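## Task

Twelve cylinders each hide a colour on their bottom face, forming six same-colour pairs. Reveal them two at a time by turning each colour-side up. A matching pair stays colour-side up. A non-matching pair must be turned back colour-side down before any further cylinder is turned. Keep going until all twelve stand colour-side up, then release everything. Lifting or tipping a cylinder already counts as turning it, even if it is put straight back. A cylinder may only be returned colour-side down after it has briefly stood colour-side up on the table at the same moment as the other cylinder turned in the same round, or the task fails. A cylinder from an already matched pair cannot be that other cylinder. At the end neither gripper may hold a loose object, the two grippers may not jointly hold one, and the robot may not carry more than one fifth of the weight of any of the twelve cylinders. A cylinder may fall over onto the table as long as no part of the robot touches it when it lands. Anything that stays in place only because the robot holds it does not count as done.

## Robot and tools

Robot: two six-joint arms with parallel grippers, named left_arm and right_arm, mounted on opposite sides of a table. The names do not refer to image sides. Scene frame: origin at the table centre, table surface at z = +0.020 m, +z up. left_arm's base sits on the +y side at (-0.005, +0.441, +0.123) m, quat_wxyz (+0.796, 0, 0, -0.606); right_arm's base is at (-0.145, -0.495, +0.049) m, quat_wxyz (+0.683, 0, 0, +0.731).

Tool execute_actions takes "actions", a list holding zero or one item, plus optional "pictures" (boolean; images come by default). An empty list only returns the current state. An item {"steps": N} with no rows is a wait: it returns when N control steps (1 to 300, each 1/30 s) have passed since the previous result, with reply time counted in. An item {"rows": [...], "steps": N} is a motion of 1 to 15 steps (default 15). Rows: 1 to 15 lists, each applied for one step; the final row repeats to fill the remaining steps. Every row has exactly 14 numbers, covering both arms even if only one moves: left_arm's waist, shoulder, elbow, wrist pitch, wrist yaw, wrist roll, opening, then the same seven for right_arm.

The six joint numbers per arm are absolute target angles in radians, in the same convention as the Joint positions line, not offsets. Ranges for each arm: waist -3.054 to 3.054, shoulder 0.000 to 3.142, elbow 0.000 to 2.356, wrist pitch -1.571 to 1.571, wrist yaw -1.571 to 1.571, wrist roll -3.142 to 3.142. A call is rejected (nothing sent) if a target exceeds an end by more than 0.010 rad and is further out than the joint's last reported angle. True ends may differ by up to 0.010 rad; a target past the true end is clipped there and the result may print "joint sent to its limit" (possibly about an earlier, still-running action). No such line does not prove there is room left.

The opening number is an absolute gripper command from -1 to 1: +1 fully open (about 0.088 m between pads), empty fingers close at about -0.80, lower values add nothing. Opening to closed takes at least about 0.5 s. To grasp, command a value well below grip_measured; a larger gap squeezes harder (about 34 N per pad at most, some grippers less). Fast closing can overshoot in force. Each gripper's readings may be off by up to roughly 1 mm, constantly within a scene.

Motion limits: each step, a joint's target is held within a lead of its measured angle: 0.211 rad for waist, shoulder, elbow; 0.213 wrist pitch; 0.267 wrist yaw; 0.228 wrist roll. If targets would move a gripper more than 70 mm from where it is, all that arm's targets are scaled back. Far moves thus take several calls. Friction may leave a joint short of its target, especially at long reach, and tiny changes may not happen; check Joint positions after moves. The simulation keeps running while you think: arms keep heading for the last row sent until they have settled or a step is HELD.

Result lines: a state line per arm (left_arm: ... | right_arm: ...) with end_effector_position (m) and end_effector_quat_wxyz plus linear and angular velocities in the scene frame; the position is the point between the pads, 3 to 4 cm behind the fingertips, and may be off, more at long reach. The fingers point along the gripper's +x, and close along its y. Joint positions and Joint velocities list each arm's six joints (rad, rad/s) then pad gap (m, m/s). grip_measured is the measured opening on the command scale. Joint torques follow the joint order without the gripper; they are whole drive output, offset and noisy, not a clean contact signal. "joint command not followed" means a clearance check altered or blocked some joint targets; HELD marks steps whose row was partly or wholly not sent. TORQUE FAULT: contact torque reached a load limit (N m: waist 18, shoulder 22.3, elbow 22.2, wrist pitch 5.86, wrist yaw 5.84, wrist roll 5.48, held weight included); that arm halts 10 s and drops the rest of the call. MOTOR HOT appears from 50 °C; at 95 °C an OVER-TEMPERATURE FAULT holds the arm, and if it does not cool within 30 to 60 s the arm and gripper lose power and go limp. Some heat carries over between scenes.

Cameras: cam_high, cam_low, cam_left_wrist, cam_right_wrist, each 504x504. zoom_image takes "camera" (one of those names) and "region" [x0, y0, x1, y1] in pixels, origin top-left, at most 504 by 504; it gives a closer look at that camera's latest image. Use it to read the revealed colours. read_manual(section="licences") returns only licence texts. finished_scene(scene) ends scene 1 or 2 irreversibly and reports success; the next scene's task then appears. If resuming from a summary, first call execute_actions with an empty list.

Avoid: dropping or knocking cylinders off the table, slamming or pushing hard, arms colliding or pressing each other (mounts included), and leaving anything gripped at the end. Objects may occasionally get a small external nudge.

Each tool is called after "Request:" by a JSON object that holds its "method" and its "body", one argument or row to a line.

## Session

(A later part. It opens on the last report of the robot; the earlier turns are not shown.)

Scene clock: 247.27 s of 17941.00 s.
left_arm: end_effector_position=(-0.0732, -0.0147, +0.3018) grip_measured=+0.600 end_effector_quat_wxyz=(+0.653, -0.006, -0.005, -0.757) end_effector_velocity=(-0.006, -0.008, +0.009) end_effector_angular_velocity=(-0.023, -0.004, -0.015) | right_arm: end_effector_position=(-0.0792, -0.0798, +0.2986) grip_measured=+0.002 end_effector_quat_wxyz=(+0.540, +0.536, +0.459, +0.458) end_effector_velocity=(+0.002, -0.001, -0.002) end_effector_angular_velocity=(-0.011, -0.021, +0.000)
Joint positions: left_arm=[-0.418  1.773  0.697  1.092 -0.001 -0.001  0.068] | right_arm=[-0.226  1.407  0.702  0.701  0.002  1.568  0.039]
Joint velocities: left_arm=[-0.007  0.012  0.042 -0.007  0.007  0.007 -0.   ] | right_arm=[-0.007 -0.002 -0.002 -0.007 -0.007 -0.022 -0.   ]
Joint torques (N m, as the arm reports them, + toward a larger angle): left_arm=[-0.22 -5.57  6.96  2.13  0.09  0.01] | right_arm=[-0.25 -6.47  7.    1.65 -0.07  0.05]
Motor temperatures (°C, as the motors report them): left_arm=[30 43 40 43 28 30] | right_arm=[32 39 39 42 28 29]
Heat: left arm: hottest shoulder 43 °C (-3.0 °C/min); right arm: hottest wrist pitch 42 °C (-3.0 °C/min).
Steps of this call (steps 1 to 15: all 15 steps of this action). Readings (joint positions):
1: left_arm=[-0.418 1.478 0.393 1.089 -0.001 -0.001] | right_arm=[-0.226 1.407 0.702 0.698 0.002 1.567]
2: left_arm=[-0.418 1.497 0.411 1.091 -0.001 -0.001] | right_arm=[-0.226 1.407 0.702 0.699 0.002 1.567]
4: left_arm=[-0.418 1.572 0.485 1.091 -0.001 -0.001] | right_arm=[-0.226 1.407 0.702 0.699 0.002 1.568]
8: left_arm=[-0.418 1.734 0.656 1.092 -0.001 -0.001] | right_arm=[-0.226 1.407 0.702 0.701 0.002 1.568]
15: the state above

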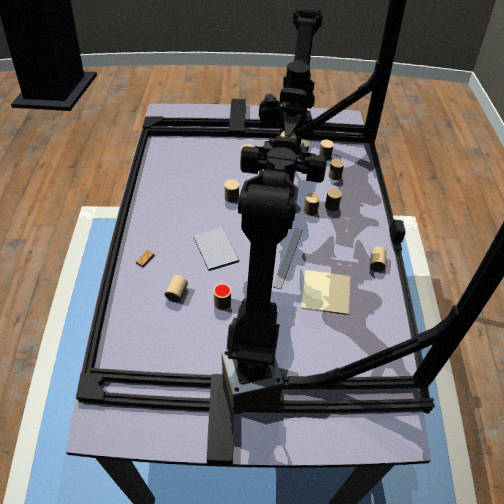

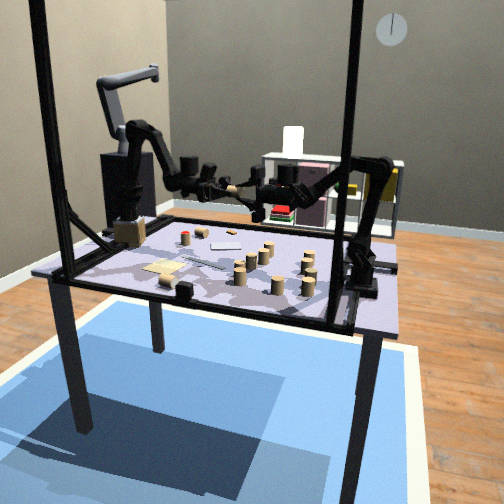

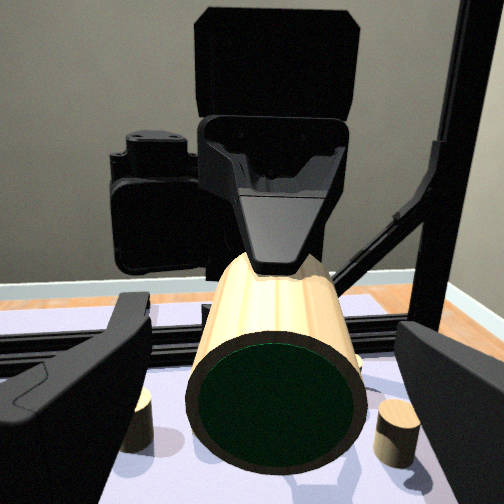

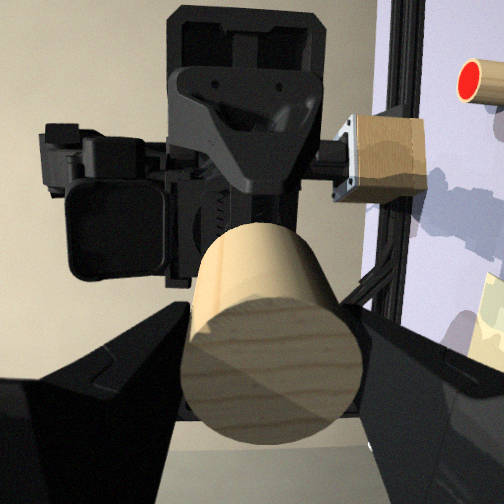

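Request:
{"method": "execute_actions", "body": {
  "actions": [
    {"rows":[[-0.42,1.783,0.708,1.093,0,0,0.45,-0.228,1.404,0.7,0.704,0,1.571,-0.3],[-0.42,1.783,0.708,1.093,0,0,0.35,-0.228,1.404,0.7,0.704,0,1.571,-0.3],[-0.42,1.783,0.708,1.093,0,0,0.25,-0.228,1.404,0.7,0.704,0,1.571,-0.3],[-0.42,1.783,0.708,1.093,0,0,0.2,-0.228,1.404,0.7,0.704,0,1.571,-0.3],[-0.42,1.783,0.708,1.093,0,0,0.15,-0.228,1.404,0.7,0.704,0,1.571,-0.3],[-0.42,1.783,0.708,1.093,0,0,0.1,-0.228,1.404,0.7,0.704,0,1.571,-0.3],[-0.42,1.783,0.708,1.093,0,0,0.06,-0.228,1.404,0.7,0.704,0,1.571,-0.3],[-0.42,1.783,0.708,1.093,0,0,0.03,-0.228,1.404,0.7,0.704,0,1.571,-0.3],[-0.42,1.783,0.708,1.093,0,0,-0.05,-0.228,1.404,0.7,0.704,0,1.571,-0.3],[-0.42,1.783,0.708,1.093,0,0,-0.15,-0.228,1.404,0.7,0.704,0,1.571,-0.3],[-0.42,1.783,0.708,1.093,0,0,-0.3,-0.228,1.404,0.7,0.704,0,1.571,-0.3]],"steps":14}
  ],
  "pictures": false
}}

Request:
{"method": "execute_actions", "body": {
  "actions": [
    {"rows":[[-0.42,1.783,0.708,1.093,0,0,-0.3,-0.228,1.404,0.7,0.704,0,1.571,0.6]],"steps":7}
  ],
  "pictures": false
}}

Request:
{"method": "execute_actions", "body": {
  "actions": [
    {"rows":[[-0.42,1.71,0.63,1.093,0,0,-0.3,-0.222,1.404,0.7,0.704,0,1.571,0.6],[-0.42,1.635,0.55,1.093,0,0,-0.3,-0.222,1.404,0.7,0.704,0,1.571,0.6],[-0.42,1.555,0.47,1.093,0,0,-0.3,-0.222,1.404,0.7,0.704,0,1.571,0.6],[-0.42,1.477,0.39,1.09,0,0,-0.3,-0.222,1.404,0.7,0.704,0,1.571,0.6]],"steps":9}
  ],
  "pictures": false
}}

Request:
{"method": "execute_actions", "body": {
  "actions": [
    {"rows":[[-0.26,1.0,0.7,-0.87,0,0,-0.3,-0.222,1.404,0.7,0.704,0,1.571,0.6]],"steps":15}
  ],
  "pictures": false
}}

Request:
{"method": "execute_actions", "body": {
  "actions": [
    {"rows":[[-0.26,1.1,0.8,-0.87,0,0,-0.3,-0.222,1.404,0.7,0.704,0,1.571,0.6]],"steps":14}
  ],
  "pictures": false
}}

Request:
{"method": "execute_actions", "body": {
  "actions": [
    {"rows":[[-0.26,1.548,0.847,-0.87,0,0,-0.3,-0.222,1.404,0.7,0.704,0,1.571,0.6]],"steps":15}
  ],
  "pictures": false
}}

Request:
{"method": "execute_actions", "body": {
  "actions": [
    {"rows":[[-0.26,1.565,0.83,-0.836,0,0,-0.3,-0.222,1.404,0.7,0.704,0,1.571,0.6],[-0.26,1.583,0.814,-0.802,0,0,-0.3,-0.222,1.404,0.7,0.704,0,1.571,0.6],[-0.26,1.602,0.798,-0.767,0,0,-0.3,-0.222,1.404,0.7,0.704,0,1.571,0.6],[-0.26,1.622,0.783,-0.732,0,0,-0.3,-0.222,1.404,0.7,0.704,0,1.571,0.6],[-0.26,1.643,0.768,-0.696,0,0,-0.3,-0.222,1.404,0.7,0.704,0,1.571,0.6],[-0.26,1.664,0.753,-0.655,0,0,-0.3,-0.222,1.404,0.7,0.704,0,1.571,0.6],[-0.26,1.686,0.739,-0.61,0,0,-0.3,-0.222,1.404,0.7,0.704,0,1.571,0.6],[-0.26,1.709,0.725,-0.565,0,0,-0.3,-0.222,1.404,0.7,0.704,0,1.571,0.6],[-0.26,1.732,0.712,-0.525,0,0,-0.3,-0.222,1.404,0.7,0.704,0,1.571,0.6],[-0.26,1.755,0.70,-0.5,0,0,-0.3,-0.222,1.404,0.7,0.704,0,1.571,0.6],[-0.26,1.77,0.693,-0.5,0,0,-0.3,-0.222,1.404,0.7,0.704,0,1.571,0.6]],"steps":15}
  ],
  "pictures": false
}}

Request:
{"method": "execute_actions", "body": {
  "actions": [
    {"rows":[[-0.26,1.77,0.693,-0.5,0,0,-0.3,-0.222,1.404,0.7,0.704,0,1.571,0.6],[-0.26,1.77,0.693,-0.5,0,0,-0.3,-0.222,1.404,0.7,0.704,0,1.571,0.6],[-0.26,1.77,0.693,-0.5,0,0,-0.3,-0.222,1.404,0.7,0.704,0,1.571,0.6],[-0.26,1.77,0.693,-0.5,0,0,-0.3,-0.222,1.404,0.7,0.704,0,1.571,0.6],[-0.26,1.77,0.693,-0.5,0,0,0,-0.222,1.404,0.7,0.704,0,1.571,0.6],[-0.26,1.77,0.693,-0.5,0,0,0.1,-0.222,1.404,0.7,0.704,0,1.571,0.6],[-0.26,1.77,0.693,-0.5,0,0,0.2,-0.222,1.404,0.7,0.704,0,1.571,0.6],[-0.26,1.77,0.693,-0.5,0,0,0.3,-0.222,1.404,0.7,0.704,0,1.571,0.6]],"steps":12}
  ],
  "pictures": false
}}

Request:
{"method": "execute_actions", "body": {
  "actions": [
    {"rows":[[-0.26,1.732,0.712,-0.525,0,0,0.3,-0.222,1.404,0.7,0.704,0,1.571,0.6],[-0.26,1.686,0.739,-0.61,0,0,0.3,-0.222,1.404,0.7,0.704,0,1.571,0.6],[-0.26,1.643,0.768,-0.696,0,0,0.3,-0.222,1.404,0.7,0.704,0,1.571,0.6],[-0.26,1.602,0.798,-0.767,0,0,0.3,-0.222,1.404,0.7,0.704,0,1.571,0.6]],"steps":10}
  ],
  "pictures": false
}}

Request:
{"method": "execute_actions", "body": {
  "actions": [
    {"rows":[[0.03,1.602,0.798,-0.767,0,0,0.3,-0.222,1.404,0.7,0.704,0,1.571,0.6]],"steps":14}
  ]
}}

Scene clock: 272.07 s of 17941.00 s.
left_arm: end_effector_position=(-0.0735, -0.0159, +0.3018) grip_measured=+0.032 end_effector_quat_wxyz=(+0.653, -0.006, -0.005, -0.757) end_effector_velocity=(+0.000, +0.001, +0.001) end_effector_angular_velocity=(+0.004, +0.007, +0.005) | right_arm: end_effector_position=(-0.0793, -0.0799, +0.2985) grip_measured=+0.003 end_effector_quat_wxyz=(+0.540, +0.536, +0.460, +0.458) end_effector_velocity=(+0.002, -0.000, -0.007) end_effector_angular_velocity=(-0.028, -0.003, -0.010)
Joint positions: left_arm=[-0.418  1.777  0.702  1.092 -0.002 -0.001  0.041] | right_arm=[-0.226  1.407  0.701  0.701 -0.     1.569  0.039]
Joint velocities: left_arm=[-0.002 -0.007 -0.002 -0.007 -0.007 -0.007 -0.   ] | right_arm=[-0.002  0.002 -0.002 -0.022  0.007 -0.007  0.   ]
Joint torques (N m, as the arm reports them, + toward a larger angle): left_arm=[-0.16 -5.88  6.86  2.1   0.09 -0.01] | right_arm=[-0.17 -6.5   7.15  1.61 -0.01  0.04]
Motor temperatures (°C, as the motors report them): left_arm=[30 45 41 45 28 30] | right_arm=[32 39 39 44 28 29]
Heat: left arm: hottest shoulder 45 °C (+0.0 °C/min); right arm: hottest wrist pitch 44 °C (+2.0 °C/min).
Steps of this call (steps 1 to 15: the robot went on to your last target; steps 16 to 730: nothing new was sent; steps 731 to 744: all 14 steps of this action). Readings (joint positions):
731: left_arm=[-0.418 1.777 0.702 1.092 -0.001 -0.001] | right_arm=[-0.226 1.407 0.701 0.701 0.002 1.569]
732: left_arm=[-0.418 1.777 0.702 1.092 -0.001 -0.001] | right_arm=[-0.226 1.407 0.701 0.701 0.002 1.569]
734: left_arm=[-0.418 1.777 0.702 1.092 -0.001 -0.001] | right_arm=[-0.226 1.407 0.701 0.701 0.002 1.569]
738: left_arm=[-0.418 1.777 0.702 1.092 -0.001 -0.001] | right_arm=[-0.226 1.407 0.701 0.701 0.002 1.569]
744: the state above

Scene clock: 272.30 s of 17941.00 s.
left_arm: end_effector_position=(-0.0735, -0.0160, +0.3017) grip_measured=+0.031 end_effector_quat_wxyz=(+0.653, -0.006, -0.005, -0.757) end_effector_velocity=(-0.004, +0.002, +0.001) end_effector_angular_velocity=(+0.003, +0.007, -0.015) | right_arm: end_effector_position=(-0.0793, -0.0799, +0.2987) grip_measured=+0.500 end_effector_quat_wxyz=(+0.539, +0.536, +0.460, +0.458) end_effector_velocity=(-0.004, -0.001, -0.007) end_effector_angular_velocity=(-0.028, -0.003, +0.024)
Joint positions: left_arm=[-0.418  1.777  0.702  1.092 -0.002 -0.001  0.041] | right_arm=[-0.226  1.407  0.701  0.702 -0.     1.569  0.064]
Joint velocities: left_arm=[-0.007 -0.007 -0.002 -0.007  0.007 -0.007 -0.   ] | right_arm=[ 0.002 -0.002 -0.007 -0.022 -0.022 -0.007  0.174]
Joint torques (N m, as the arm reports them, + toward a larger angle): left_arm=[-0.16 -5.88  6.8   2.13  0.09 -0.01] | right_arm=[-0.17 -6.43  7.07  1.55 -0.02  0.02]
Motor temperatures (°C, as the motors report them): left_arm=[30 45 41 45 28 30] | right_arm=[32 39 39 44 28 29]
Heat: left arm: hottest shoulder 45 °C (+0.0 °C/min); right arm: hottest wrist pitch 44 °C (+2.0 °C/min).
Steps of this call (steps 1 to 7: all 7 steps of this action). Readings (joint positions):
1: left_arm=[-0.418 1.777 0.702 1.092 -0.002 -0.001] | right_arm=[-0.226 1.407 0.701 0.701 -0.000 1.569]
2: left_arm=[-0.418 1.777 0.702 1.092 -0.002 -0.001] | right_arm=[-0.226 1.407 0.701 0.701 -0.000 1.569]
4: left_arm=[-0.418 1.777 0.702 1.092 -0.002 -0.001] | right_arm=[-0.226 1.407 0.701 0.702 -0.000 1.569]
7: the state above

Scene clock: 272.60 s of 17941.00 s.
left_arm: end_effector_position=(-0.0624, +0.0583, +0.3018) grip_measured=+0.031 end_effector_quat_wxyz=(+0.653, -0.001, -0.001, -0.757) end_effector_velocity=(+0.008, +0.055, -0.015) end_effector_angular_velocity=(+0.032, +0.003, +0.005) | right_arm: end_effector_position=(-0.0798, -0.0799, +0.2987) grip_measured=+0.598 end_effector_quat_wxyz=(+0.539, +0.536, +0.460, +0.459) end_effector_velocity=(-0.002, -0.000, -0.002) end_effector_angular_velocity=(-0.006, +0.008, +0.020)
Joint positions: left_arm=[-0.418  1.5    0.412  1.091 -0.002 -0.001  0.041] | right_arm=[-0.225  1.407  0.701  0.702 -0.     1.569  0.068]
Joint velocities: left_arm=[-0.002 -0.193 -0.217 -0.007 -0.007 -0.007 -0.   ] | right_arm=[-0.002 -0.002 -0.002 -0.007 -0.022  0.007  0.001]
Joint torques (N m, as the arm reports them, + toward a larger angle): left_arm=[-0.16 -5.12  5.57  2.    0.08 -0.01] | right_arm=[ 0.14 -6.42  7.13  1.55 -0.04  0.03]
Motor temperatures (°C, as the motors report them): left_arm=[30 45 41 45 28 30] | right_arm=[32 39 39 44 28 29]
Heat: left arm: hottest shoulder 45 °C (+0.0 °C/min); right arm: hottest wrist pitch 44 °C (+2.0 °C/min).
Steps of this call (steps 1 to 9: all 9 steps of this action). Readings (joint positions):
1: left_arm=[-0.418 1.770 0.693 1.092 -0.002 -0.001] | right_arm=[-0.226 1.407 0.701 0.702 -0.000 1.569]
2: left_arm=[-0.418 1.746 0.665 1.091 -0.002 -0.001] | right_arm=[-0.226 1.407 0.701 0.702 -0.000 1.569]
4: left_arm=[-0.418 1.649 0.556 1.089 -0.002 -0.001] | right_arm=[-0.226 1.407 0.701 0.702 -0.000 1.569]
8: left_arm=[-0.418 1.508 0.421 1.091 -0.002 -0.001] | right_arm=[-0.225 1.407 0.701 0.702 -0.000 1.569]
9: the state above

Scene clock: 273.10 s of 17941.00 s.
left_arm: end_effector_position=(-0.0040, +0.0940, +0.4484) grip_measured=+0.030 end_effector_quat_wxyz=(+0.707, -0.020, -0.020, -0.706) end_effector_velocity=(+0.003, -0.006, -0.384) end_effector_angular_velocity=(+1.809, +0.018, +0.004) | right_arm: end_effector_position=(-0.0798, -0.0799, +0.2987) grip_measured=+0.600 end_effector_quat_wxyz=(+0.539, +0.536, +0.460, +0.459) end_effector_velocity=(-0.000, +0.000, -0.007) end_effector_angular_velocity=(-0.025, +0.011, +0.005)
Joint positions: left_arm=[-0.263  0.997  0.707  0.347  0.004 -0.001  0.04 ] | right_arm=[-0.225  1.407  0.701  0.702 -0.     1.569  0.068]
Joint velocities: left_arm=[ 0.012 -0.081  0.007 -1.897  0.007 -0.007 -0.   ] | right_arm=[-0.002  0.002 -0.002 -0.022 -0.007  0.007  0.   ]
Joint torques (N m, as the arm reports them, + toward a larger angle): left_arm=[ 0.25 -1.71  6.81  1.3  -0.12  0.  ] | right_arm=[ 0.15 -6.51  7.11  1.55 -0.05  0.03]
Motor temperatures (°C, as the motors report them): left_arm=[30 45 41 45 28 30] | right_arm=[32 39 39 44 28 29]
Heat: left arm: hottest shoulder 45 °C (+0.0 °C/min); right arm: hottest wrist pitch 44 °C (+2.0 °C/min).
Steps of this call (steps 1 to 15: all 15 steps of this action). Readings (joint positions):
1: left_arm=[-0.410 1.480 0.424 1.055 0.005 -0.001] | right_arm=[-0.225 1.407 0.701 0.702 -0.000 1.569]
2: left_arm=[-0.388 1.458 0.446 1.003 0.006 -0.001] | right_arm=[-0.225 1.407 0.701 0.702 -0.000 1.569]
4: left_arm=[-0.345 1.404 0.505 0.938 0.006 -0.001] | right_arm=[-0.225 1.407 0.701 0.702 -0.000 1.569]
8: left_arm=[-0.289 1.239 0.627 0.757 0.006 -0.001] | right_arm=[-0.225 1.407 0.701 0.702 -0.000 1.569]
15: the state above

Scene clock: 273.57 s of 17941.00 s.
left_arm: end_effector_position=(-0.0040, +0.1445, +0.2812) grip_measured=+0.030 end_effector_quat_wxyz=(+0.646, +0.288, +0.292, -0.644) end_effector_velocity=(-0.004, +0.308, -0.273) end_effector_angular_velocity=(+1.883, +0.014, -0.013) | right_arm: end_effector_position=(-0.0798, -0.0799, +0.2987) grip_measured=+0.600 end_effector_quat_wxyz=(+0.539, +0.536, +0.460, +0.459) end_effector_velocity=(-0.000, -0.001, -0.002) end_effector_angular_velocity=(-0.008, -0.006, +0.005)
Joint positions: left_arm=[-0.263  1.097  0.789 -0.536  0.004 -0.001  0.04 ] | right_arm=[-0.225  1.407  0.701  0.702 -0.     1.569  0.068]
Joint velocities: left_arm=[-0.002 -0.002 -0.002 -1.883  0.007  0.007 -0.   ] | right_arm=[-0.002 -0.002 -0.002 -0.007 -0.007 -0.007 -0.   ]
Joint torques (N m, as the arm reports them, + toward a larger angle): left_arm=[ 0.25 -3.01  9.1   1.57 -0.11  0.  ] | right_arm=[ 0.19 -6.38  7.08  1.56 -0.04  0.03]
Motor temperatures (°C, as the motors report them): left_arm=[30 45 41 45 28 30] | right_arm=[32 39 39 44 28 29]
Heat: left arm: hottest shoulder 45 °C (+0.0 °C/min); right arm: hottest wrist pitch 44 °C (+2.0 °C/min).
Steps of this call (steps 1 to 14: all 14 steps of this action). Readings (joint positions):
1: left_arm=[-0.263 1.010 0.720 0.276 0.004 -0.001] | right_arm=[-0.225 1.407 0.701 0.702 -0.000 1.569]
2: left_arm=[-0.263 1.035 0.739 0.213 0.004 -0.001] | right_arm=[-0.225 1.407 0.701 0.702 -0.000 1.569]
4: left_arm=[-0.263 1.080 0.769 0.090 0.004 -0.001] | right_arm=[-0.225 1.407 0.701 0.702 -0.000 1.569]
8: left_arm=[-0.263 1.097 0.782 -0.164 0.004 -0.001] | right_arm=[-0.225 1.407 0.701 0.702 -0.000 1.569]
14: the state above

Scene clock: 274.07 s of 17941.00 s.
left_arm: end_effector_position=(-0.0045, +0.2018, +0.1604) grip_measured=+0.029 end_effector_quat_wxyz=(+0.502, +0.496, +0.502, -0.500) end_effector_velocity=(+0.000, +0.010, -0.003) end_effector_angular_velocity=(+0.051, -0.007, +0.020) | right_arm: end_effector_position=(-0.0798, -0.0799, +0.2987) grip_measured=+0.600 end_effector_quat_wxyz=(+0.539, +0.536, +0.460, +0.459) end_effector_velocity=(-0.002, -0.000, -0.002) end_effector_angular_velocity=(-0.006, +0.008, +0.020)
Joint positions: left_arm=[-0.263  1.54   0.84  -0.866  0.004 -0.001  0.04 ] | right_arm=[-0.225  1.407  0.701  0.702 -0.     1.569  0.068]
Joint velocities: left_arm=[-0.002  0.012 -0.002 -0.037 -0.007 -0.022 -0.   ] | right_arm=[-0.002 -0.002 -0.002 -0.007 -0.022  0.007 -0.   ]
Joint torques (N m, as the arm reports them, + toward a larger angle): left_arm=[ 0.22 -4.14  6.65  0.42 -0.11  0.  ] | right_arm=[ 0.18 -6.44  7.11  1.56 -0.01  0.02]
Motor temperatures (°C, as the motors report them): left_arm=[30 45 41 45 28 30] | right_arm=[32 39 39 44 28 29]
Heat: left arm: hottest shoulder 45 °C (+0.0 °C/min); right arm: hottest wrist pitch 44 °C (+2.0 °C/min).
Steps of this call (steps 1 to 15: all 15 steps of this action). Readings (joint positions):
1: left_arm=[-0.263 1.128 0.798 -0.608 0.004 -0.001] | right_arm=[-0.225 1.407 0.701 0.702 -0.000 1.569]
2: left_arm=[-0.263 1.175 0.817 -0.662 0.004 -0.001] | right_arm=[-0.225 1.407 0.701 0.702 -0.000 1.569]
4: left_arm=[-0.263 1.298 0.841 -0.763 0.004 -0.001] | right_arm=[-0.225 1.407 0.701 0.702 -0.000 1.569]
8: left_arm=[-0.263 1.505 0.840 -0.847 0.004 -0.001] | right_arm=[-0.225 1.407 0.701 0.702 -0.000 1.569]
15: the state above

Scene clock: 274.57 s of 17941.00 s.
left_arm: end_effector_position=(-0.0044, +0.2017, +0.0827) grip_measured=+0.029 end_effector_quat_wxyz=(+0.498, +0.500, +0.506, -0.496) end_effector_velocity=(+0.000, +0.027, -0.034) end_effector_angular_velocity=(+0.081, -0.007, +0.005) | right_arm: end_effector_position=(-0.0800, -0.0798, +0.2987) grip_measured=+0.600 end_effector_quat_wxyz=(+0.539, +0.536, +0.460, +0.459) end_effector_velocity=(-0.002, +0.000, -0.004) end_effector_angular_velocity=(-0.015, -0.020, +0.020)
Joint positions: left_arm=[-0.262  1.761  0.697 -0.518  0.004 -0.001  0.04 ] | right_arm=[-0.224  1.407  0.701  0.702 -0.     1.569  0.068]
Joint velocities: left_arm=[-0.002  0.09  -0.085  0.095 -0.007 -0.007 -0.001] | right_arm=[-0.002  0.002 -0.002 -0.007 -0.022 -0.022 -0.   ]
Joint torques (N m, as the arm reports them, + toward a larger angle): left_arm=[ 0.21 -5.09  4.84  0.87 -0.12 -0.02] | right_arm=[ 0.21 -6.37  7.1   1.57 -0.03  0.05]
Motor temperatures (°C, as the motors report them): left_arm=[30 45 41 45 28 30] | right_arm=[32 39 39 44 28 29]
Heat: left arm: hottest shoulder 45 °C (+0.0 °C/min); right arm: hottest wrist pitch 44 °C (+2.0 °C/min).
Steps of this call (steps 1 to 15: all 15 steps of this action). Readings (joint positions):
1: left_arm=[-0.263 1.543 0.840 -0.865 0.004 -0.001] | right_arm=[-0.225 1.407 0.701 0.702 -0.000 1.569]
2: left_arm=[-0.263 1.549 0.837 -0.850 0.004 -0.001] | right_arm=[-0.225 1.407 0.701 0.702 -0.000 1.569]
4: left_arm=[-0.262 1.573 0.822 -0.794 0.004 -0.001] | right_arm=[-0.225 1.407 0.701 0.702 -0.000 1.569]
8: left_arm=[-0.262 1.651 0.766 -0.663 0.004 -0.001] | right_arm=[-0.224 1.407 0.701 0.702 -0.000 1.569]
15: the state above

Scene clock: 274.97 s of 17941.00 s.
left_arm: end_effector_position=(-0.0043, +0.1989, +0.0819) grip_measured=+0.255 end_effector_quat_wxyz=(+0.501, +0.496, +0.503, -0.499) end_effector_velocity=(+0.000, +0.002, +0.000) end_effector_angular_velocity=(+0.007, -0.007, +0.020) | right_arm: end_effector_position=(-0.0800, -0.0799, +0.2985) grip_measured=+0.600 end_effector_quat_wxyz=(+0.539, +0.536, +0.460, +0.459) end_effector_velocity=(-0.002, +0.000, +0.004) end_effector_angular_velocity=(+0.009, -0.024, +0.020)
Joint positions: left_arm=[-0.262  1.764  0.696 -0.501  0.004 -0.001  0.051] | right_arm=[-0.224  1.407  0.7    0.702 -0.     1.569  0.068]
Joint velocities: left_arm=[-0.002 -0.002 -0.002 -0.007 -0.007 -0.022  0.025] | right_arm=[-0.002 -0.002  0.002  0.007 -0.022 -0.022 -0.   ]
Joint torques (N m, as the arm reports them, + toward a larger angle): left_arm=[ 0.18 -4.51  4.21  0.55 -0.12 -0.03] | right_arm=[ 0.2  -6.49  7.05  1.54 -0.02  0.02]
Motor temperatures (°C, as the motors report them): left_arm=[30 45 41 45 28 30] | right_arm=[32 39 39 44 28 29]
Heat: left arm: hottest shoulder 45 °C (+0.0 °C/min); right arm: hottest wrist pitch 44 °C (+2.0 °C/min).
Steps of this call (steps 1 to 12: all 12 steps of this action). Readings (joint positions):
1: left_arm=[-0.262 1.763 0.696 -0.517 0.004 -0.001] | right_arm=[-0.224 1.407 0.701 0.702 -0.000 1.569]
2: left_arm=[-0.262 1.763 0.696 -0.514 0.004 -0.001] | right_arm=[-0.224 1.407 0.701 0.702 -0.000 1.569]
4: left_arm=[-0.262 1.763 0.696 -0.509 0.004 -0.001] | right_arm=[-0.224 1.407 0.701 0.702 -0.000 1.569]
8: left_arm=[-0.262 1.763 0.696 -0.503 0.004 -0.001] | right_arm=[-0.224 1.407 0.700 0.702 -0.000 1.569]
12: the state above

Scene clock: 275.30 s of 17941.00 s.
left_arm: end_effector_position=(-0.0043, +0.1967, +0.1359) grip_measured=+0.299 end_effector_quat_wxyz=(+0.503, +0.495, +0.501, -0.501) end_effector_velocity=(+0.002, +0.048, +0.006) end_effector_angular_velocity=(+0.213, -0.020, +0.020) | right_arm: end_effector_position=(-0.0800, -0.0799, +0.2985) grip_measured=+0.600 end_effector_quat_wxyz=(+0.539, +0.536, +0.460, +0.459) end_effector_velocity=(+0.002, -0.001, -0.002) end_effector_angular_velocity=(-0.006, +0.008, -0.000)
Joint positions: left_arm=[-0.262  1.608  0.796 -0.75   0.004 -0.001  0.054] | right_arm=[-0.224  1.407  0.7    0.702 -0.     1.569  0.068]
Joint velocities: left_arm=[-0.002 -0.022  0.007 -0.242 -0.022 -0.022  0.001] | right_arm=[-0.007 -0.002 -0.002 -0.007 -0.007  0.007 -0.   ]
Joint torques (N m, as the arm reports them, + toward a larger angle): left_arm=[ 0.19 -5.18  5.5   0.3  -0.1  -0.02] | right_arm=[ 0.16 -6.45  7.14  1.58 -0.02  0.04]
Motor temperatures (°C, as the motors report them): left_arm=[30 45 41 45 28 30] | right_arm=[32 39 39 45 28 29]
Heat: left arm: hottest shoulder 45 °C (+0.0 °C/min); right arm: hottest wrist pitch 45 °C (+3.0 °C/min).
Steps of this call (steps 1 to 10: all 10 steps of this action). Readings (joint positions):
1: left_arm=[-0.262 1.762 0.697 -0.504 0.004 -0.001] | right_arm=[-0.224 1.407 0.700 0.702 -0.000 1.569]
2: left_arm=[-0.262 1.752 0.703 -0.530 0.004 -0.001] | right_arm=[-0.224 1.407 0.700 0.702 -0.000 1.569]
4: left_arm=[-0.262 1.702 0.731 -0.638 0.004 -0.001] | right_arm=[-0.224 1.407 0.700 0.702 -0.000 1.569]
8: left_arm=[-0.262 1.616 0.789 -0.731 0.004 -0.001] | right_arm=[-0.224 1.407 0.700 0.702 -0.000 1.569]
10: the state above

Scene clock: 275.77 s of 17941.00 s.
left_arm: end_effector_position=(+0.0648, +0.2106, +0.1361) grip_measured=+0.300 end_effector_quat_wxyz=(+0.567, +0.422, +0.570, -0.419) end_effector_velocity=(+0.004, +0.002, +0.001) end_effector_angular_velocity=(+0.004, -0.006, +0.034) | right_arm: end_effector_position=(-0.0800, -0.0799, +0.2985) grip_measured=+0.600 end_effector_quat_wxyz=(+0.539, +0.536, +0.460, +0.459) end_effector_velocity=(-0.000, -0.001, -0.002) end_effector_angular_velocity=(-0.011, -0.021, +0.005)
Joint positions: left_arm=[ 0.026  1.607  0.796 -0.766 -0.001 -0.001  0.054] | right_arm=[-0.224  1.407  0.7    0.702 -0.     1.569  0.068]
Joint velocities: left_arm=[ 0.012 -0.002  0.002 -0.007 -0.007 -0.022 -0.   ] | right_arm=[-0.002 -0.002 -0.002 -0.007 -0.007 -0.022  0.   ]
Joint torques (N m, as the arm reports them, + toward a larger angle): left_arm=[ 0.24 -5.36  5.65  0.4   0.08 -0.02] | right_arm=[ 0.17 -6.52  7.21  1.57 -0.04  0.02]
Motor temperatures (°C, as the motors report them): left_arm=[30 45 41 44 28 30] | right_arm=[32 39 39 45 28 29]
Heat: left arm: hottest shoulder 45 °C (+0.0 °C/min); right arm: hottest wrist pitch 45 °C (+3.0 °C/min).
Steps of this call (steps 1 to 14: all 14 steps of this action). Readings (joint positions):
1: left_arm=[-0.245 1.608 0.796 -0.757 0.013 -0.001] | right_arm=[-0.224 1.407 0.700 0.702 -0.000 1.569]
2: left_arm=[-0.190 1.608 0.796 -0.760 0.014 -0.002] | right_arm=[-0.224 1.407 0.700 0.702 -0.000 1.569]
4: left_arm=[-0.069 1.607 0.796 -0.760 0.002 -0.002] | right_arm=[-0.224 1.407 0.700 0.702 -0.000 1.569]
8: left_arm=[0.021 1.607 0.796 -0.766 -0.001 -0.001] | right_arm=[-0.224 1.407 0.700 0.702 -0.000 1.569]
14: the state above

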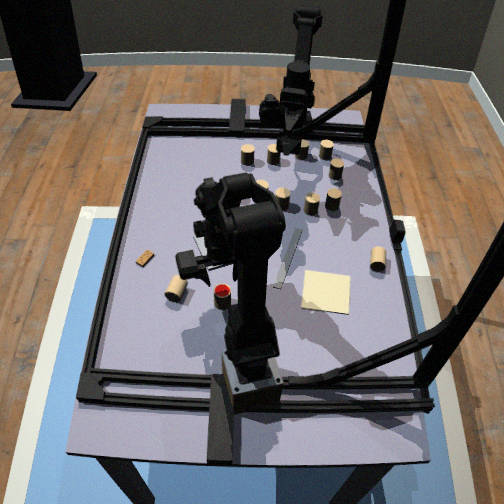

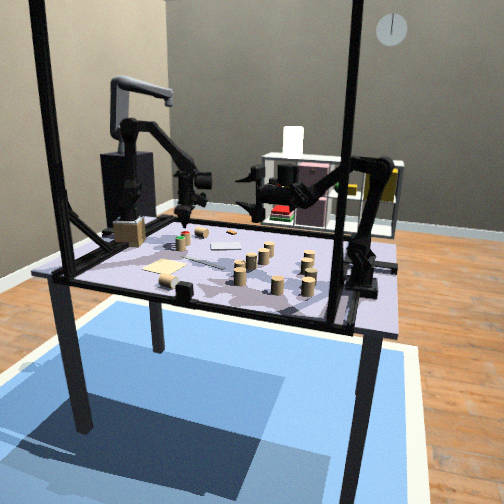

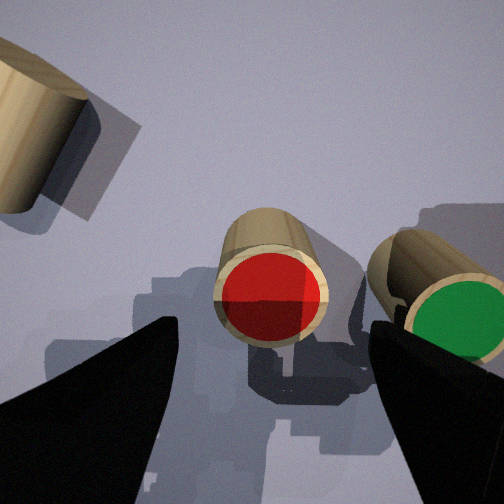

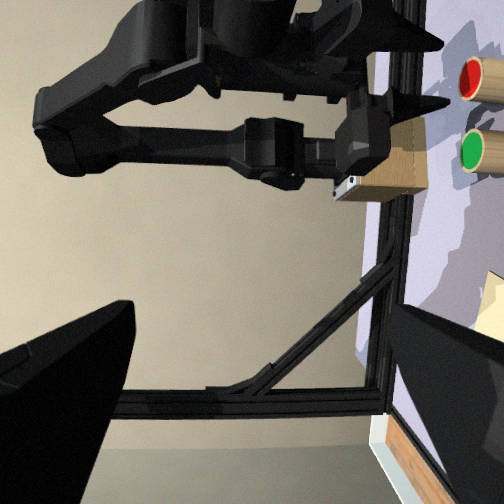

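Request:
{"method": "execute_actions", "body": {
  "actions": [
    {"rows":[[0.03,1.643,0.768,-0.696,0,0,0.28,-0.222,1.404,0.7,0.704,0,1.571,0.6],[0.03,1.686,0.739,-0.61,0,0,0.28,-0.222,1.404,0.7,0.704,0,1.571,0.6],[0.03,1.732,0.712,-0.525,0,0,0.28,-0.222,1.404,0.7,0.704,0,1.571,0.6],[0.03,1.755,0.70,-0.5,0,0,0.28,-0.222,1.404,0.7,0.704,0,1.571,0.6],[0.03,1.77,0.693,-0.5,0,0,0.28,-0.222,1.404,0.7,0.704,0,1.571,0.6]],"steps":13}
  ],
  "pictures": false
}}

Request:
{"method": "execute_actions", "body": {
  "actions": [
    {"rows":[[0.03,1.77,0.693,-0.5,0,0,0.22,-0.222,1.404,0.7,0.704,0,1.571,0.6],[0.03,1.77,0.693,-0.5,0,0,0.15,-0.222,1.404,0.7,0.704,0,1.571,0.6],[0.03,1.77,0.693,-0.5,0,0,0.1,-0.222,1.404,0.7,0.704,0,1.571,0.6],[0.03,1.77,0.693,-0.5,0,0,0.06,-0.222,1.404,0.7,0.704,0,1.571,0.6],[0.03,1.77,0.693,-0.5,0,0,0.03,-0.222,1.404,0.7,0.704,0,1.571,0.6],[0.03,1.77,0.693,-0.5,0,0,-0.05,-0.222,1.404,0.7,0.704,0,1.571,0.6],[0.03,1.77,0.693,-0.5,0,0,-0.15,-0.222,1.404,0.7,0.704,0,1.571,0.6],[0.03,1.77,0.693,-0.5,0,0,-0.3,-0.222,1.404,0.7,0.704,0,1.571,0.6]],"steps":11}
  ],
  "pictures": false
}}

Request:
{"method": "execute_actions", "body": {
  "actions": [
    {"rows":[[0.03,1.732,0.712,-0.525,0,0,-0.3,-0.222,1.404,0.7,0.704,0,1.571,0.6],[0.03,1.686,0.739,-0.61,0,0,-0.3,-0.222,1.404,0.7,0.704,0,1.571,0.6],[0.03,1.643,0.768,-0.696,0,0,-0.3,-0.222,1.404,0.7,0.704,0,1.571,0.6],[0.03,1.602,0.798,-0.767,0,0,-0.3,-0.222,1.404,0.7,0.704,0,1.571,0.6],[0.03,1.548,0.847,-0.87,0,0,-0.3,-0.222,1.404,0.7,0.704,0,1.571,0.6],[0.03,1.45,0.85,-0.87,0,0,-0.3,-0.222,1.404,0.7,0.704,0,1.571,0.6]],"steps":11}
  ],
  "pictures": false
}}

Request:
{"method": "execute_actions", "body": {
  "actions": [
    {"rows":[[-0.42,1.0,0.6,0.5,0,0,-0.3,-0.222,1.404,0.7,0.704,0,1.571,0.6]],"steps":15}
  ],
  "pictures": false
}}

Request:
{"method": "execute_actions", "body": {
  "actions": [
    {"rows":[[-0.42,1.477,0.39,1.1,0,0,-0.3,-0.222,1.404,0.7,0.704,0,1.571,0.6]],"steps":15}
  ],
  "pictures": false
}}

Request:
{"method": "execute_actions", "body": {
  "actions": [
    {"rows":[[-0.42,1.477,0.39,1.1,0,0,-0.3,-0.222,1.404,0.7,0.704,0,1.571,0.6]],"steps":9}
  ],
  "pictures": false
}}

Request:
{"method": "execute_actions", "body": {
  "actions": [
    {"rows":[[-0.42,1.53,0.44,1.1,0,0,-0.3,-0.222,1.404,0.70,0.704,0,1.571,0.6],[-0.42,1.58,0.495,1.1,0,0,-0.3,-0.222,1.404,0.70,0.704,0,1.571,0.6],[-0.42,1.635,0.55,1.1,0,0,-0.3,-0.222,1.404,0.70,0.704,0,1.571,0.6],[-0.42,1.69,0.60,1.1,0,0,-0.3,-0.222,1.404,0.70,0.704,0,1.571,0.6],[-0.42,1.74,0.655,1.1,0,0,-0.3,-0.222,1.404,0.70,0.704,0,1.571,0.6],[-0.42,1.783,0.708,1.1,0,0,-0.3,-0.222,1.404,0.70,0.704,0,1.571,0.6]],"steps":15}
  ]
}}

Scene clock: 287.30 s of 17941.00 s.
left_arm: end_effector_position=(+0.0649, +0.2113, +0.0811) grip_measured=+0.280 end_effector_quat_wxyz=(+0.567, +0.422, +0.570, -0.419) end_effector_velocity=(-0.001, -0.004, -0.001) end_effector_angular_velocity=(-0.018, +0.002, +0.005) | right_arm: end_effector_position=(-0.0800, -0.0799, +0.2985) grip_measured=+0.600 end_effector_quat_wxyz=(+0.539, +0.536, +0.460, +0.459) end_effector_velocity=(-0.000, -0.001, -0.005) end_effector_angular_velocity=(-0.023, -0.004, +0.005)
Joint positions: left_arm=[ 0.027  1.766  0.693 -0.503 -0.001 -0.001  0.053] | right_arm=[-0.224  1.407  0.7    0.702 -0.     1.569  0.068]
Joint velocities: left_arm=[-0.002  0.002 -0.002  0.022  0.007 -0.007 -0.   ] | right_arm=[-0.002 -0.002 -0.002 -0.022 -0.007 -0.007  0.   ]
Joint torques (N m, as the arm reports them, + toward a larger angle): left_arm=[ 0.22 -4.63  4.55  0.45  0.06 -0.02] | right_arm=[ 0.14 -6.39  7.22  1.55 -0.04  0.03]
Motor temperatures (°C, as the motors report them): left_arm=[30 45 40 42 28 30] | right_arm=[32 39 40 45 28 29]
Heat: left arm: hottest shoulder 45 °C (+0.0 °C/min); right arm: hottest wrist pitch 45 °C (+2.0 °C/min).
Steps of this call (steps 1 to 15: the robot went on to your last target; steps 16 to 90: nothing new was sent; then 8.10 s passed at rest; steps 91 to 103: all 13 steps of this action). Readings (joint positions):
91: left_arm=[0.027 1.610 0.793 -0.754 -0.001 -0.001] | right_arm=[-0.224 1.407 0.700 0.702 -0.000 1.569]
92: left_arm=[0.027 1.620 0.783 -0.717 -0.001 -0.001] | right_arm=[-0.224 1.407 0.700 0.702 -0.000 1.569]
94: left_arm=[0.027 1.668 0.756 -0.605 -0.001 -0.001] | right_arm=[-0.224 1.407 0.700 0.702 -0.000 1.569]
98: left_arm=[0.027 1.755 0.704 -0.532 -0.001 -0.001] | right_arm=[-0.224 1.407 0.700 0.702 -0.000 1.569]
103: the state above

Scene clock: 287.67 s of 17941.00 s.
left_arm: end_effector_position=(+0.0650, +0.2109, +0.0811) grip_measured=+0.019 end_effector_quat_wxyz=(+0.568, +0.421, +0.570, -0.419) end_effector_velocity=(+0.000, +0.000, +0.001) end_effector_angular_velocity=(+0.004, -0.006, +0.005) | right_arm: end_effector_position=(-0.0800, -0.0799, +0.2985) grip_measured=+0.600 end_effector_quat_wxyz=(+0.539, +0.536, +0.460, +0.459) end_effector_velocity=(-0.000, -0.001, -0.002) end_effector_angular_velocity=(-0.008, -0.006, +0.005)
Joint positions: left_arm=[ 0.028  1.766  0.693 -0.502 -0.001 -0.001  0.04 ] | right_arm=[-0.224  1.407  0.7    0.702 -0.     1.569  0.068]
Joint velocities: left_arm=[-0.002 -0.002  0.002 -0.007 -0.007 -0.007  0.   ] | right_arm=[-0.002 -0.002 -0.002 -0.007 -0.007 -0.007 -0.   ]
Joint torques (N m, as the arm reports them, + toward a larger angle): left_arm=[ 0.26 -4.62  4.45  0.57  0.05 -0.02] | right_arm=[ 0.22 -6.44  7.2   1.54 -0.01  0.05]
Motor temperatures (°C, as the motors report them): left_arm=[30 45 40 42 28 30] | right_arm=[32 39 40 45 28 29]
Heat: left arm: hottest shoulder 45 °C (+0.0 °C/min); right arm: hottest wrist pitch 45 °C (+2.0 °C/min).
Steps of this call (steps 1 to 11: all 11 steps of this action). Readings (joint positions):
1: left_arm=[0.027 1.766 0.693 -0.503 -0.001 -0.001] | right_arm=[-0.224 1.407 0.700 0.702 -0.000 1.569]
2: left_arm=[0.028 1.766 0.693 -0.503 -0.001 -0.001] | right_arm=[-0.224 1.407 0.700 0.702 -0.000 1.569]
4: left_arm=[0.028 1.766 0.693 -0.503 -0.001 -0.001] | right_arm=[-0.224 1.407 0.700 0.702 -0.000 1.569]
8: left_arm=[0.028 1.766 0.693 -0.502 -0.001 -0.001] | right_arm=[-0.224 1.407 0.700 0.702 -0.000 1.569]
11: the state above

Scene clock: 288.03 s of 17941.00 s.
left_arm: end_effector_position=(+0.0685, +0.1996, +0.1821) grip_measured=+0.019 end_effector_quat_wxyz=(+0.602, +0.394, +0.533, -0.445) end_effector_velocity=(-0.010, +0.035, +0.057) end_effector_angular_velocity=(+0.028, +0.000, -0.009) | right_arm: end_effector_position=(-0.0800, -0.0799, +0.2985) grip_measured=+0.600 end_effector_quat_wxyz=(+0.539, +0.536, +0.460, +0.459) end_effector_velocity=(-0.004, +0.001, -0.004) end_effector_angular_velocity=(-0.013, -0.005, +0.024)
Joint positions: left_arm=[ 0.028  1.459  0.852 -0.844 -0.001 -0.001  0.04 ] | right_arm=[-0.224  1.407  0.7    0.702 -0.     1.569  0.068]
Joint velocities: left_arm=[-0.002 -0.212  0.061 -0.3   -0.007  0.007  0.   ] | right_arm=[ 0.002  0.002 -0.002 -0.007 -0.022 -0.007  0.   ]
Joint torques (N m, as the arm reports them, + toward a larger angle): left_arm=[ 0.18 -3.52  5.22  0.2   0.04 -0.02] | right_arm=[ 0.15 -6.48  7.21  1.57 -0.01  0.03]
Motor temperatures (°C, as the motors report them): left_arm=[30 45 40 42 28 30] | right_arm=[32 39 40 45 28 29]
Heat: left arm: hottest shoulder 45 °C (+0.0 °C/min); right arm: hottest wrist pitch 45 °C (+2.0 °C/min).
Steps of this call (steps 1 to 11: all 11 steps of this action). Readings (joint positions):
1: left_arm=[0.028 1.763 0.694 -0.504 -0.001 -0.001] | right_arm=[-0.224 1.407 0.700 0.702 -0.000 1.569]
2: left_arm=[0.028 1.753 0.701 -0.528 -0.001 -0.001] | right_arm=[-0.224 1.407 0.700 0.702 -0.000 1.569]
4: left_arm=[0.028 1.705 0.729 -0.636 -0.001 -0.001] | right_arm=[-0.224 1.407 0.700 0.702 -0.000 1.569]
8: left_arm=[0.028 1.523 0.818 -0.809 -0.001 -0.001] | right_arm=[-0.224 1.407 0.700 0.702 -0.000 1.569]
11: the state above

Scene clock: 288.53 s of 17941.00 s.
left_arm: end_effector_position=(-0.0538, +0.1103, +0.3349) grip_measured=+0.019 end_effector_quat_wxyz=(+0.644, +0.131, +0.113, -0.745) end_effector_velocity=(-0.027, -0.130, +0.371) end_effector_angular_velocity=(-1.809, +0.270, -0.017) | right_arm: end_effector_position=(-0.0800, -0.0799, +0.2985) grip_measured=+0.600 end_effector_quat_wxyz=(+0.539, +0.536, +0.460, +0.459) end_effector_velocity=(-0.002, -0.000, -0.005) end_effector_angular_velocity=(-0.023, -0.004, +0.020)
Joint positions: left_arm=[-0.415  1.011  0.607  0.056 -0.    -0.001  0.04 ] | right_arm=[-0.224  1.407  0.7    0.702 -0.     1.569  0.068]
Joint velocities: left_arm=[-0.027 -0.012 -0.022  1.839 -0.007 -0.007 -0.   ] | right_arm=[-0.002 -0.002 -0.002 -0.022 -0.022 -0.007 -0.   ]
Joint torques (N m, as the arm reports them, + toward a larger angle): left_arm=[-0.25 -3.96  7.34  2.34  0.03 -0.01] | right_arm=[ 0.23 -6.45  7.12  1.56 -0.03  0.03]
Motor temperatures (°C, as the motors report them): left_arm=[30 45 40 42 28 30] | right_arm=[32 39 40 45 28 29]
Heat: left arm: hottest shoulder 45 °C (+0.0 °C/min); right arm: hottest wrist pitch 45 °C (+2.0 °C/min).
Steps of this call (steps 1 to 15: all 15 steps of this action). Readings (joint positions):
1: left_arm=[0.009 1.425 0.821 -0.799 -0.013 -0.000] | right_arm=[-0.224 1.407 0.700 0.702 -0.000 1.569]
2: left_arm=[-0.047 1.374 0.760 -0.723 -0.015 0.000] | right_arm=[-0.224 1.407 0.700 0.702 -0.000 1.569]
4: left_arm=[-0.177 1.255 0.663 -0.626 -0.004 0.001] | right_arm=[-0.224 1.407 0.700 0.702 -0.000 1.569]
8: left_arm=[-0.372 1.067 0.610 -0.380 0.001 -0.000] | right_arm=[-0.224 1.407 0.700 0.702 -0.000 1.569]
15: the state above

Scene clock: 289.03 s of 17941.00 s.
left_arm: end_effector_position=(-0.0607, +0.0695, +0.2598) grip_measured=+0.018 end_effector_quat_wxyz=(+0.650, +0.070, +0.061, -0.754) end_effector_velocity=(-0.014, -0.081, +0.409) end_effector_angular_velocity=(-1.861, +0.283, +0.001) | right_arm: end_effector_position=(-0.0800, -0.0799, +0.2985) grip_measured=+0.600 end_effector_quat_wxyz=(+0.539, +0.536, +0.460, +0.459) end_effector_velocity=(-0.002, -0.000, +0.001) end_effector_angular_velocity=(+0.008, +0.006, +0.020)
Joint positions: left_arm=[-0.417  1.472  0.383  0.901 -0.    -0.001  0.04 ] | right_arm=[-0.224  1.407  0.7    0.702 -0.     1.569  0.068]
Joint velocities: left_arm=[-0.007  0.002  0.032  1.853 -0.007 -0.007  0.   ] | right_arm=[-0.002 -0.002 -0.002  0.007 -0.022  0.007 -0.   ]
Joint torques (N m, as the arm reports them, + toward a larger angle): left_arm=[-0.21 -4.03  6.62  2.2   0.03  0.  ] | right_arm=[ 0.16 -6.42  7.17  1.56 -0.03  0.03]
Motor temperatures (°C, as the motors report them): left_arm=[30 45 40 42 28 30] | right_arm=[32 39 40 45 28 29]
Heat: left arm: hottest shoulder 45 °C (+0.0 °C/min); right arm: hottest wrist pitch 45 °C (+2.0 °C/min).
Steps of this call (steps 1 to 15: all 15 steps of this action). Readings (joint positions):
1: left_arm=[-0.416 1.027 0.591 0.121 -0.000 -0.001] | right_arm=[-0.224 1.407 0.700 0.702 -0.000 1.569]
2: left_arm=[-0.416 1.047 0.574 0.175 -0.000 -0.001] | right_arm=[-0.224 1.407 0.700 0.702 -0.000 1.569]
4: left_arm=[-0.416 1.124 0.517 0.257 -0.000 -0.001] | right_arm=[-0.224 1.407 0.700 0.702 -0.000 1.569]
8: left_arm=[-0.417 1.368 0.409 0.477 -0.000 -0.001] | right_arm=[-0.224 1.407 0.700 0.702 -0.000 1.569]
15: the state above

Scene clock: 289.33 s of 17941.00 s.
left_arm: end_effector_position=(-0.0614, +0.0649, +0.3020) grip_measured=+0.018 end_effector_quat_wxyz=(+0.653, -0.002, -0.001, -0.757) end_effector_velocity=(+0.000, +0.001, +0.018) end_effector_angular_velocity=(-0.081, +0.005, +0.005) | right_arm: end_effector_position=(-0.0800, -0.0799, +0.2985) grip_measured=+0.600 end_effector_quat_wxyz=(+0.539, +0.536, +0.460, +0.459) end_effector_velocity=(-0.000, -0.001, -0.005) end_effector_angular_velocity=(-0.025, -0.018, +0.005)
Joint positions: left_arm=[-0.417  1.473  0.388  1.09  -0.    -0.001  0.04 ] | right_arm=[-0.224  1.407  0.7    0.702 -0.     1.569  0.068]
Joint velocities: left_arm=[-0.002 -0.002 -0.002  0.081 -0.007  0.007 -0.   ] | right_arm=[-0.002 -0.002 -0.002 -0.022 -0.007 -0.022  0.   ]
Joint torques (N m, as the arm reports them, + toward a larger angle): left_arm=[-0.22 -3.89  6.35  2.25  0.04 -0.01] | right_arm=[ 0.16 -6.43  7.17  1.55 -0.01  0.01]
Motor temperatures (°C, as the motors report them): left_arm=[30 45 40 42 28 30] | right_arm=[32 39 40 45 28 29]
Heat: left arm: hottest shoulder 45 °C (+0.0 °C/min); right arm: hottest wrist pitch 45 °C (+2.0 °C/min).
Steps of this call (steps 1 to 9: all 9 steps of this action). Readings (joint positions):
1: left_arm=[-0.417 1.472 0.384 0.960 -0.000 -0.001] | right_arm=[-0.224 1.407 0.700 0.702 -0.000 1.569]
2: left_arm=[-0.417 1.472 0.385 1.007 -0.000 -0.001] | right_arm=[-0.224 1.407 0.700 0.702 -0.000 1.569]
4: left_arm=[-0.417 1.472 0.387 1.057 -0.000 -0.001] | right_arm=[-0.224 1.407 0.700 0.702 -0.000 1.569]
8: left_arm=[-0.417 1.473 0.388 1.086 -0.000 -0.001] | right_arm=[-0.224 1.407 0.700 0.702 -0.000 1.569]
9: the state above

Scene clock: 289.83 s of 17941.00 s.
left_arm: end_effector_position=(-0.0734, -0.0145, +0.3015) grip_measured=+0.018 end_effector_quat_wxyz=(+0.653, -0.007, -0.005, -0.757) end_effector_velocity=(-0.003, -0.007, +0.007) end_effector_angular_velocity=(-0.016, +0.010, -0.000) | right_arm: end_effector_position=(-0.0800, -0.0799, +0.2985) grip_measured=+0.600 end_effector_quat_wxyz=(+0.539, +0.536, +0.460, +0.459) end_effector_velocity=(-0.002, +0.000, +0.000) end_effector_angular_velocity=(-0.004, -0.007, +0.010)
Joint positions: left_arm=[-0.418  1.774  0.696  1.096 -0.    -0.001  0.04 ] | right_arm=[-0.224  1.407  0.7    0.702 -0.     1.569  0.068]
Joint velocities: left_arm=[-0.007  0.012  0.037 -0.007 -0.007 -0.007 -0.   ] | right_arm=[ 0.002 -0.002  0.002 -0.007 -0.007 -0.007 -0.   ]
Joint torques (N m, as the arm reports them, + toward a larger angle): left_arm=[-0.24 -5.8   7.21  2.3   0.04  0.  ] | right_arm=[ 0.18 -6.47  7.15  1.55 -0.03  0.04]
Motor temperatures (°C, as the motors report them): left_arm=[30 45 40 42 28 30] | right_arm=[32 39 40 45 28 29]
Heat: left arm: hottest shoulder 45 °C (+0.0 °C/min); right arm: hottest wrist pitch 45 °C (+2.0 °C/min).
Steps of this call (steps 1 to 15: all 15 steps of this action). Readings (joint positions):
1: left_arm=[-0.418 1.480 0.393 1.094 -0.000 -0.001] | right_arm=[-0.224 1.407 0.700 0.702 -0.000 1.569]
2: left_arm=[-0.418 1.499 0.411 1.095 -0.000 -0.001] | right_arm=[-0.224 1.407 0.700 0.702 -0.000 1.569]
4: left_arm=[-0.418 1.574 0.485 1.096 -0.000 -0.001] | right_arm=[-0.224 1.407 0.700 0.702 -0.000 1.569]
8: left_arm=[-0.418 1.735 0.654 1.096 -0.000 -0.001] | right_arm=[-0.224 1.407 0.700 0.702 -0.000 1.569]
15: the state above

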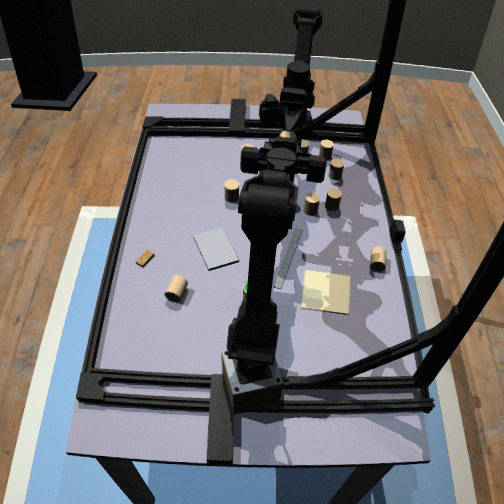

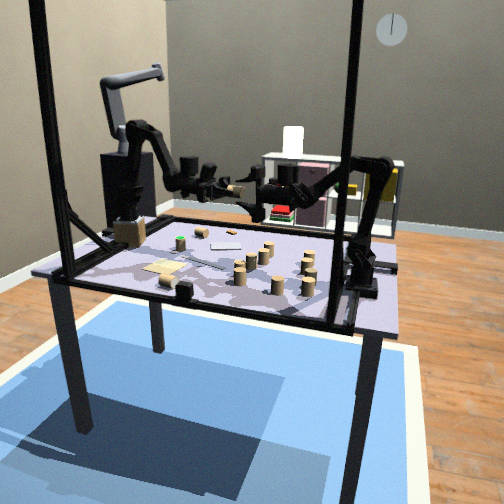

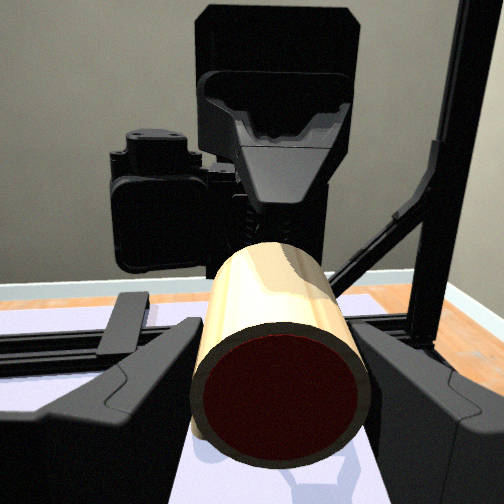

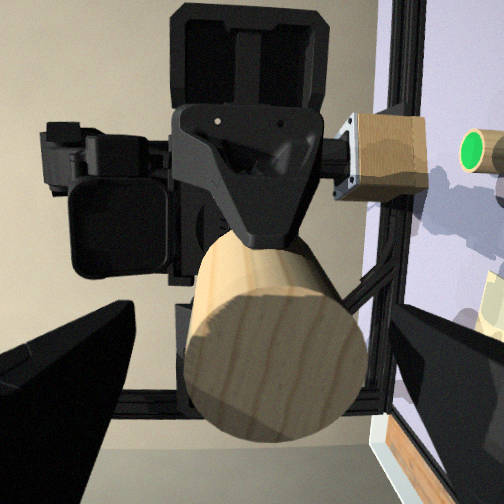

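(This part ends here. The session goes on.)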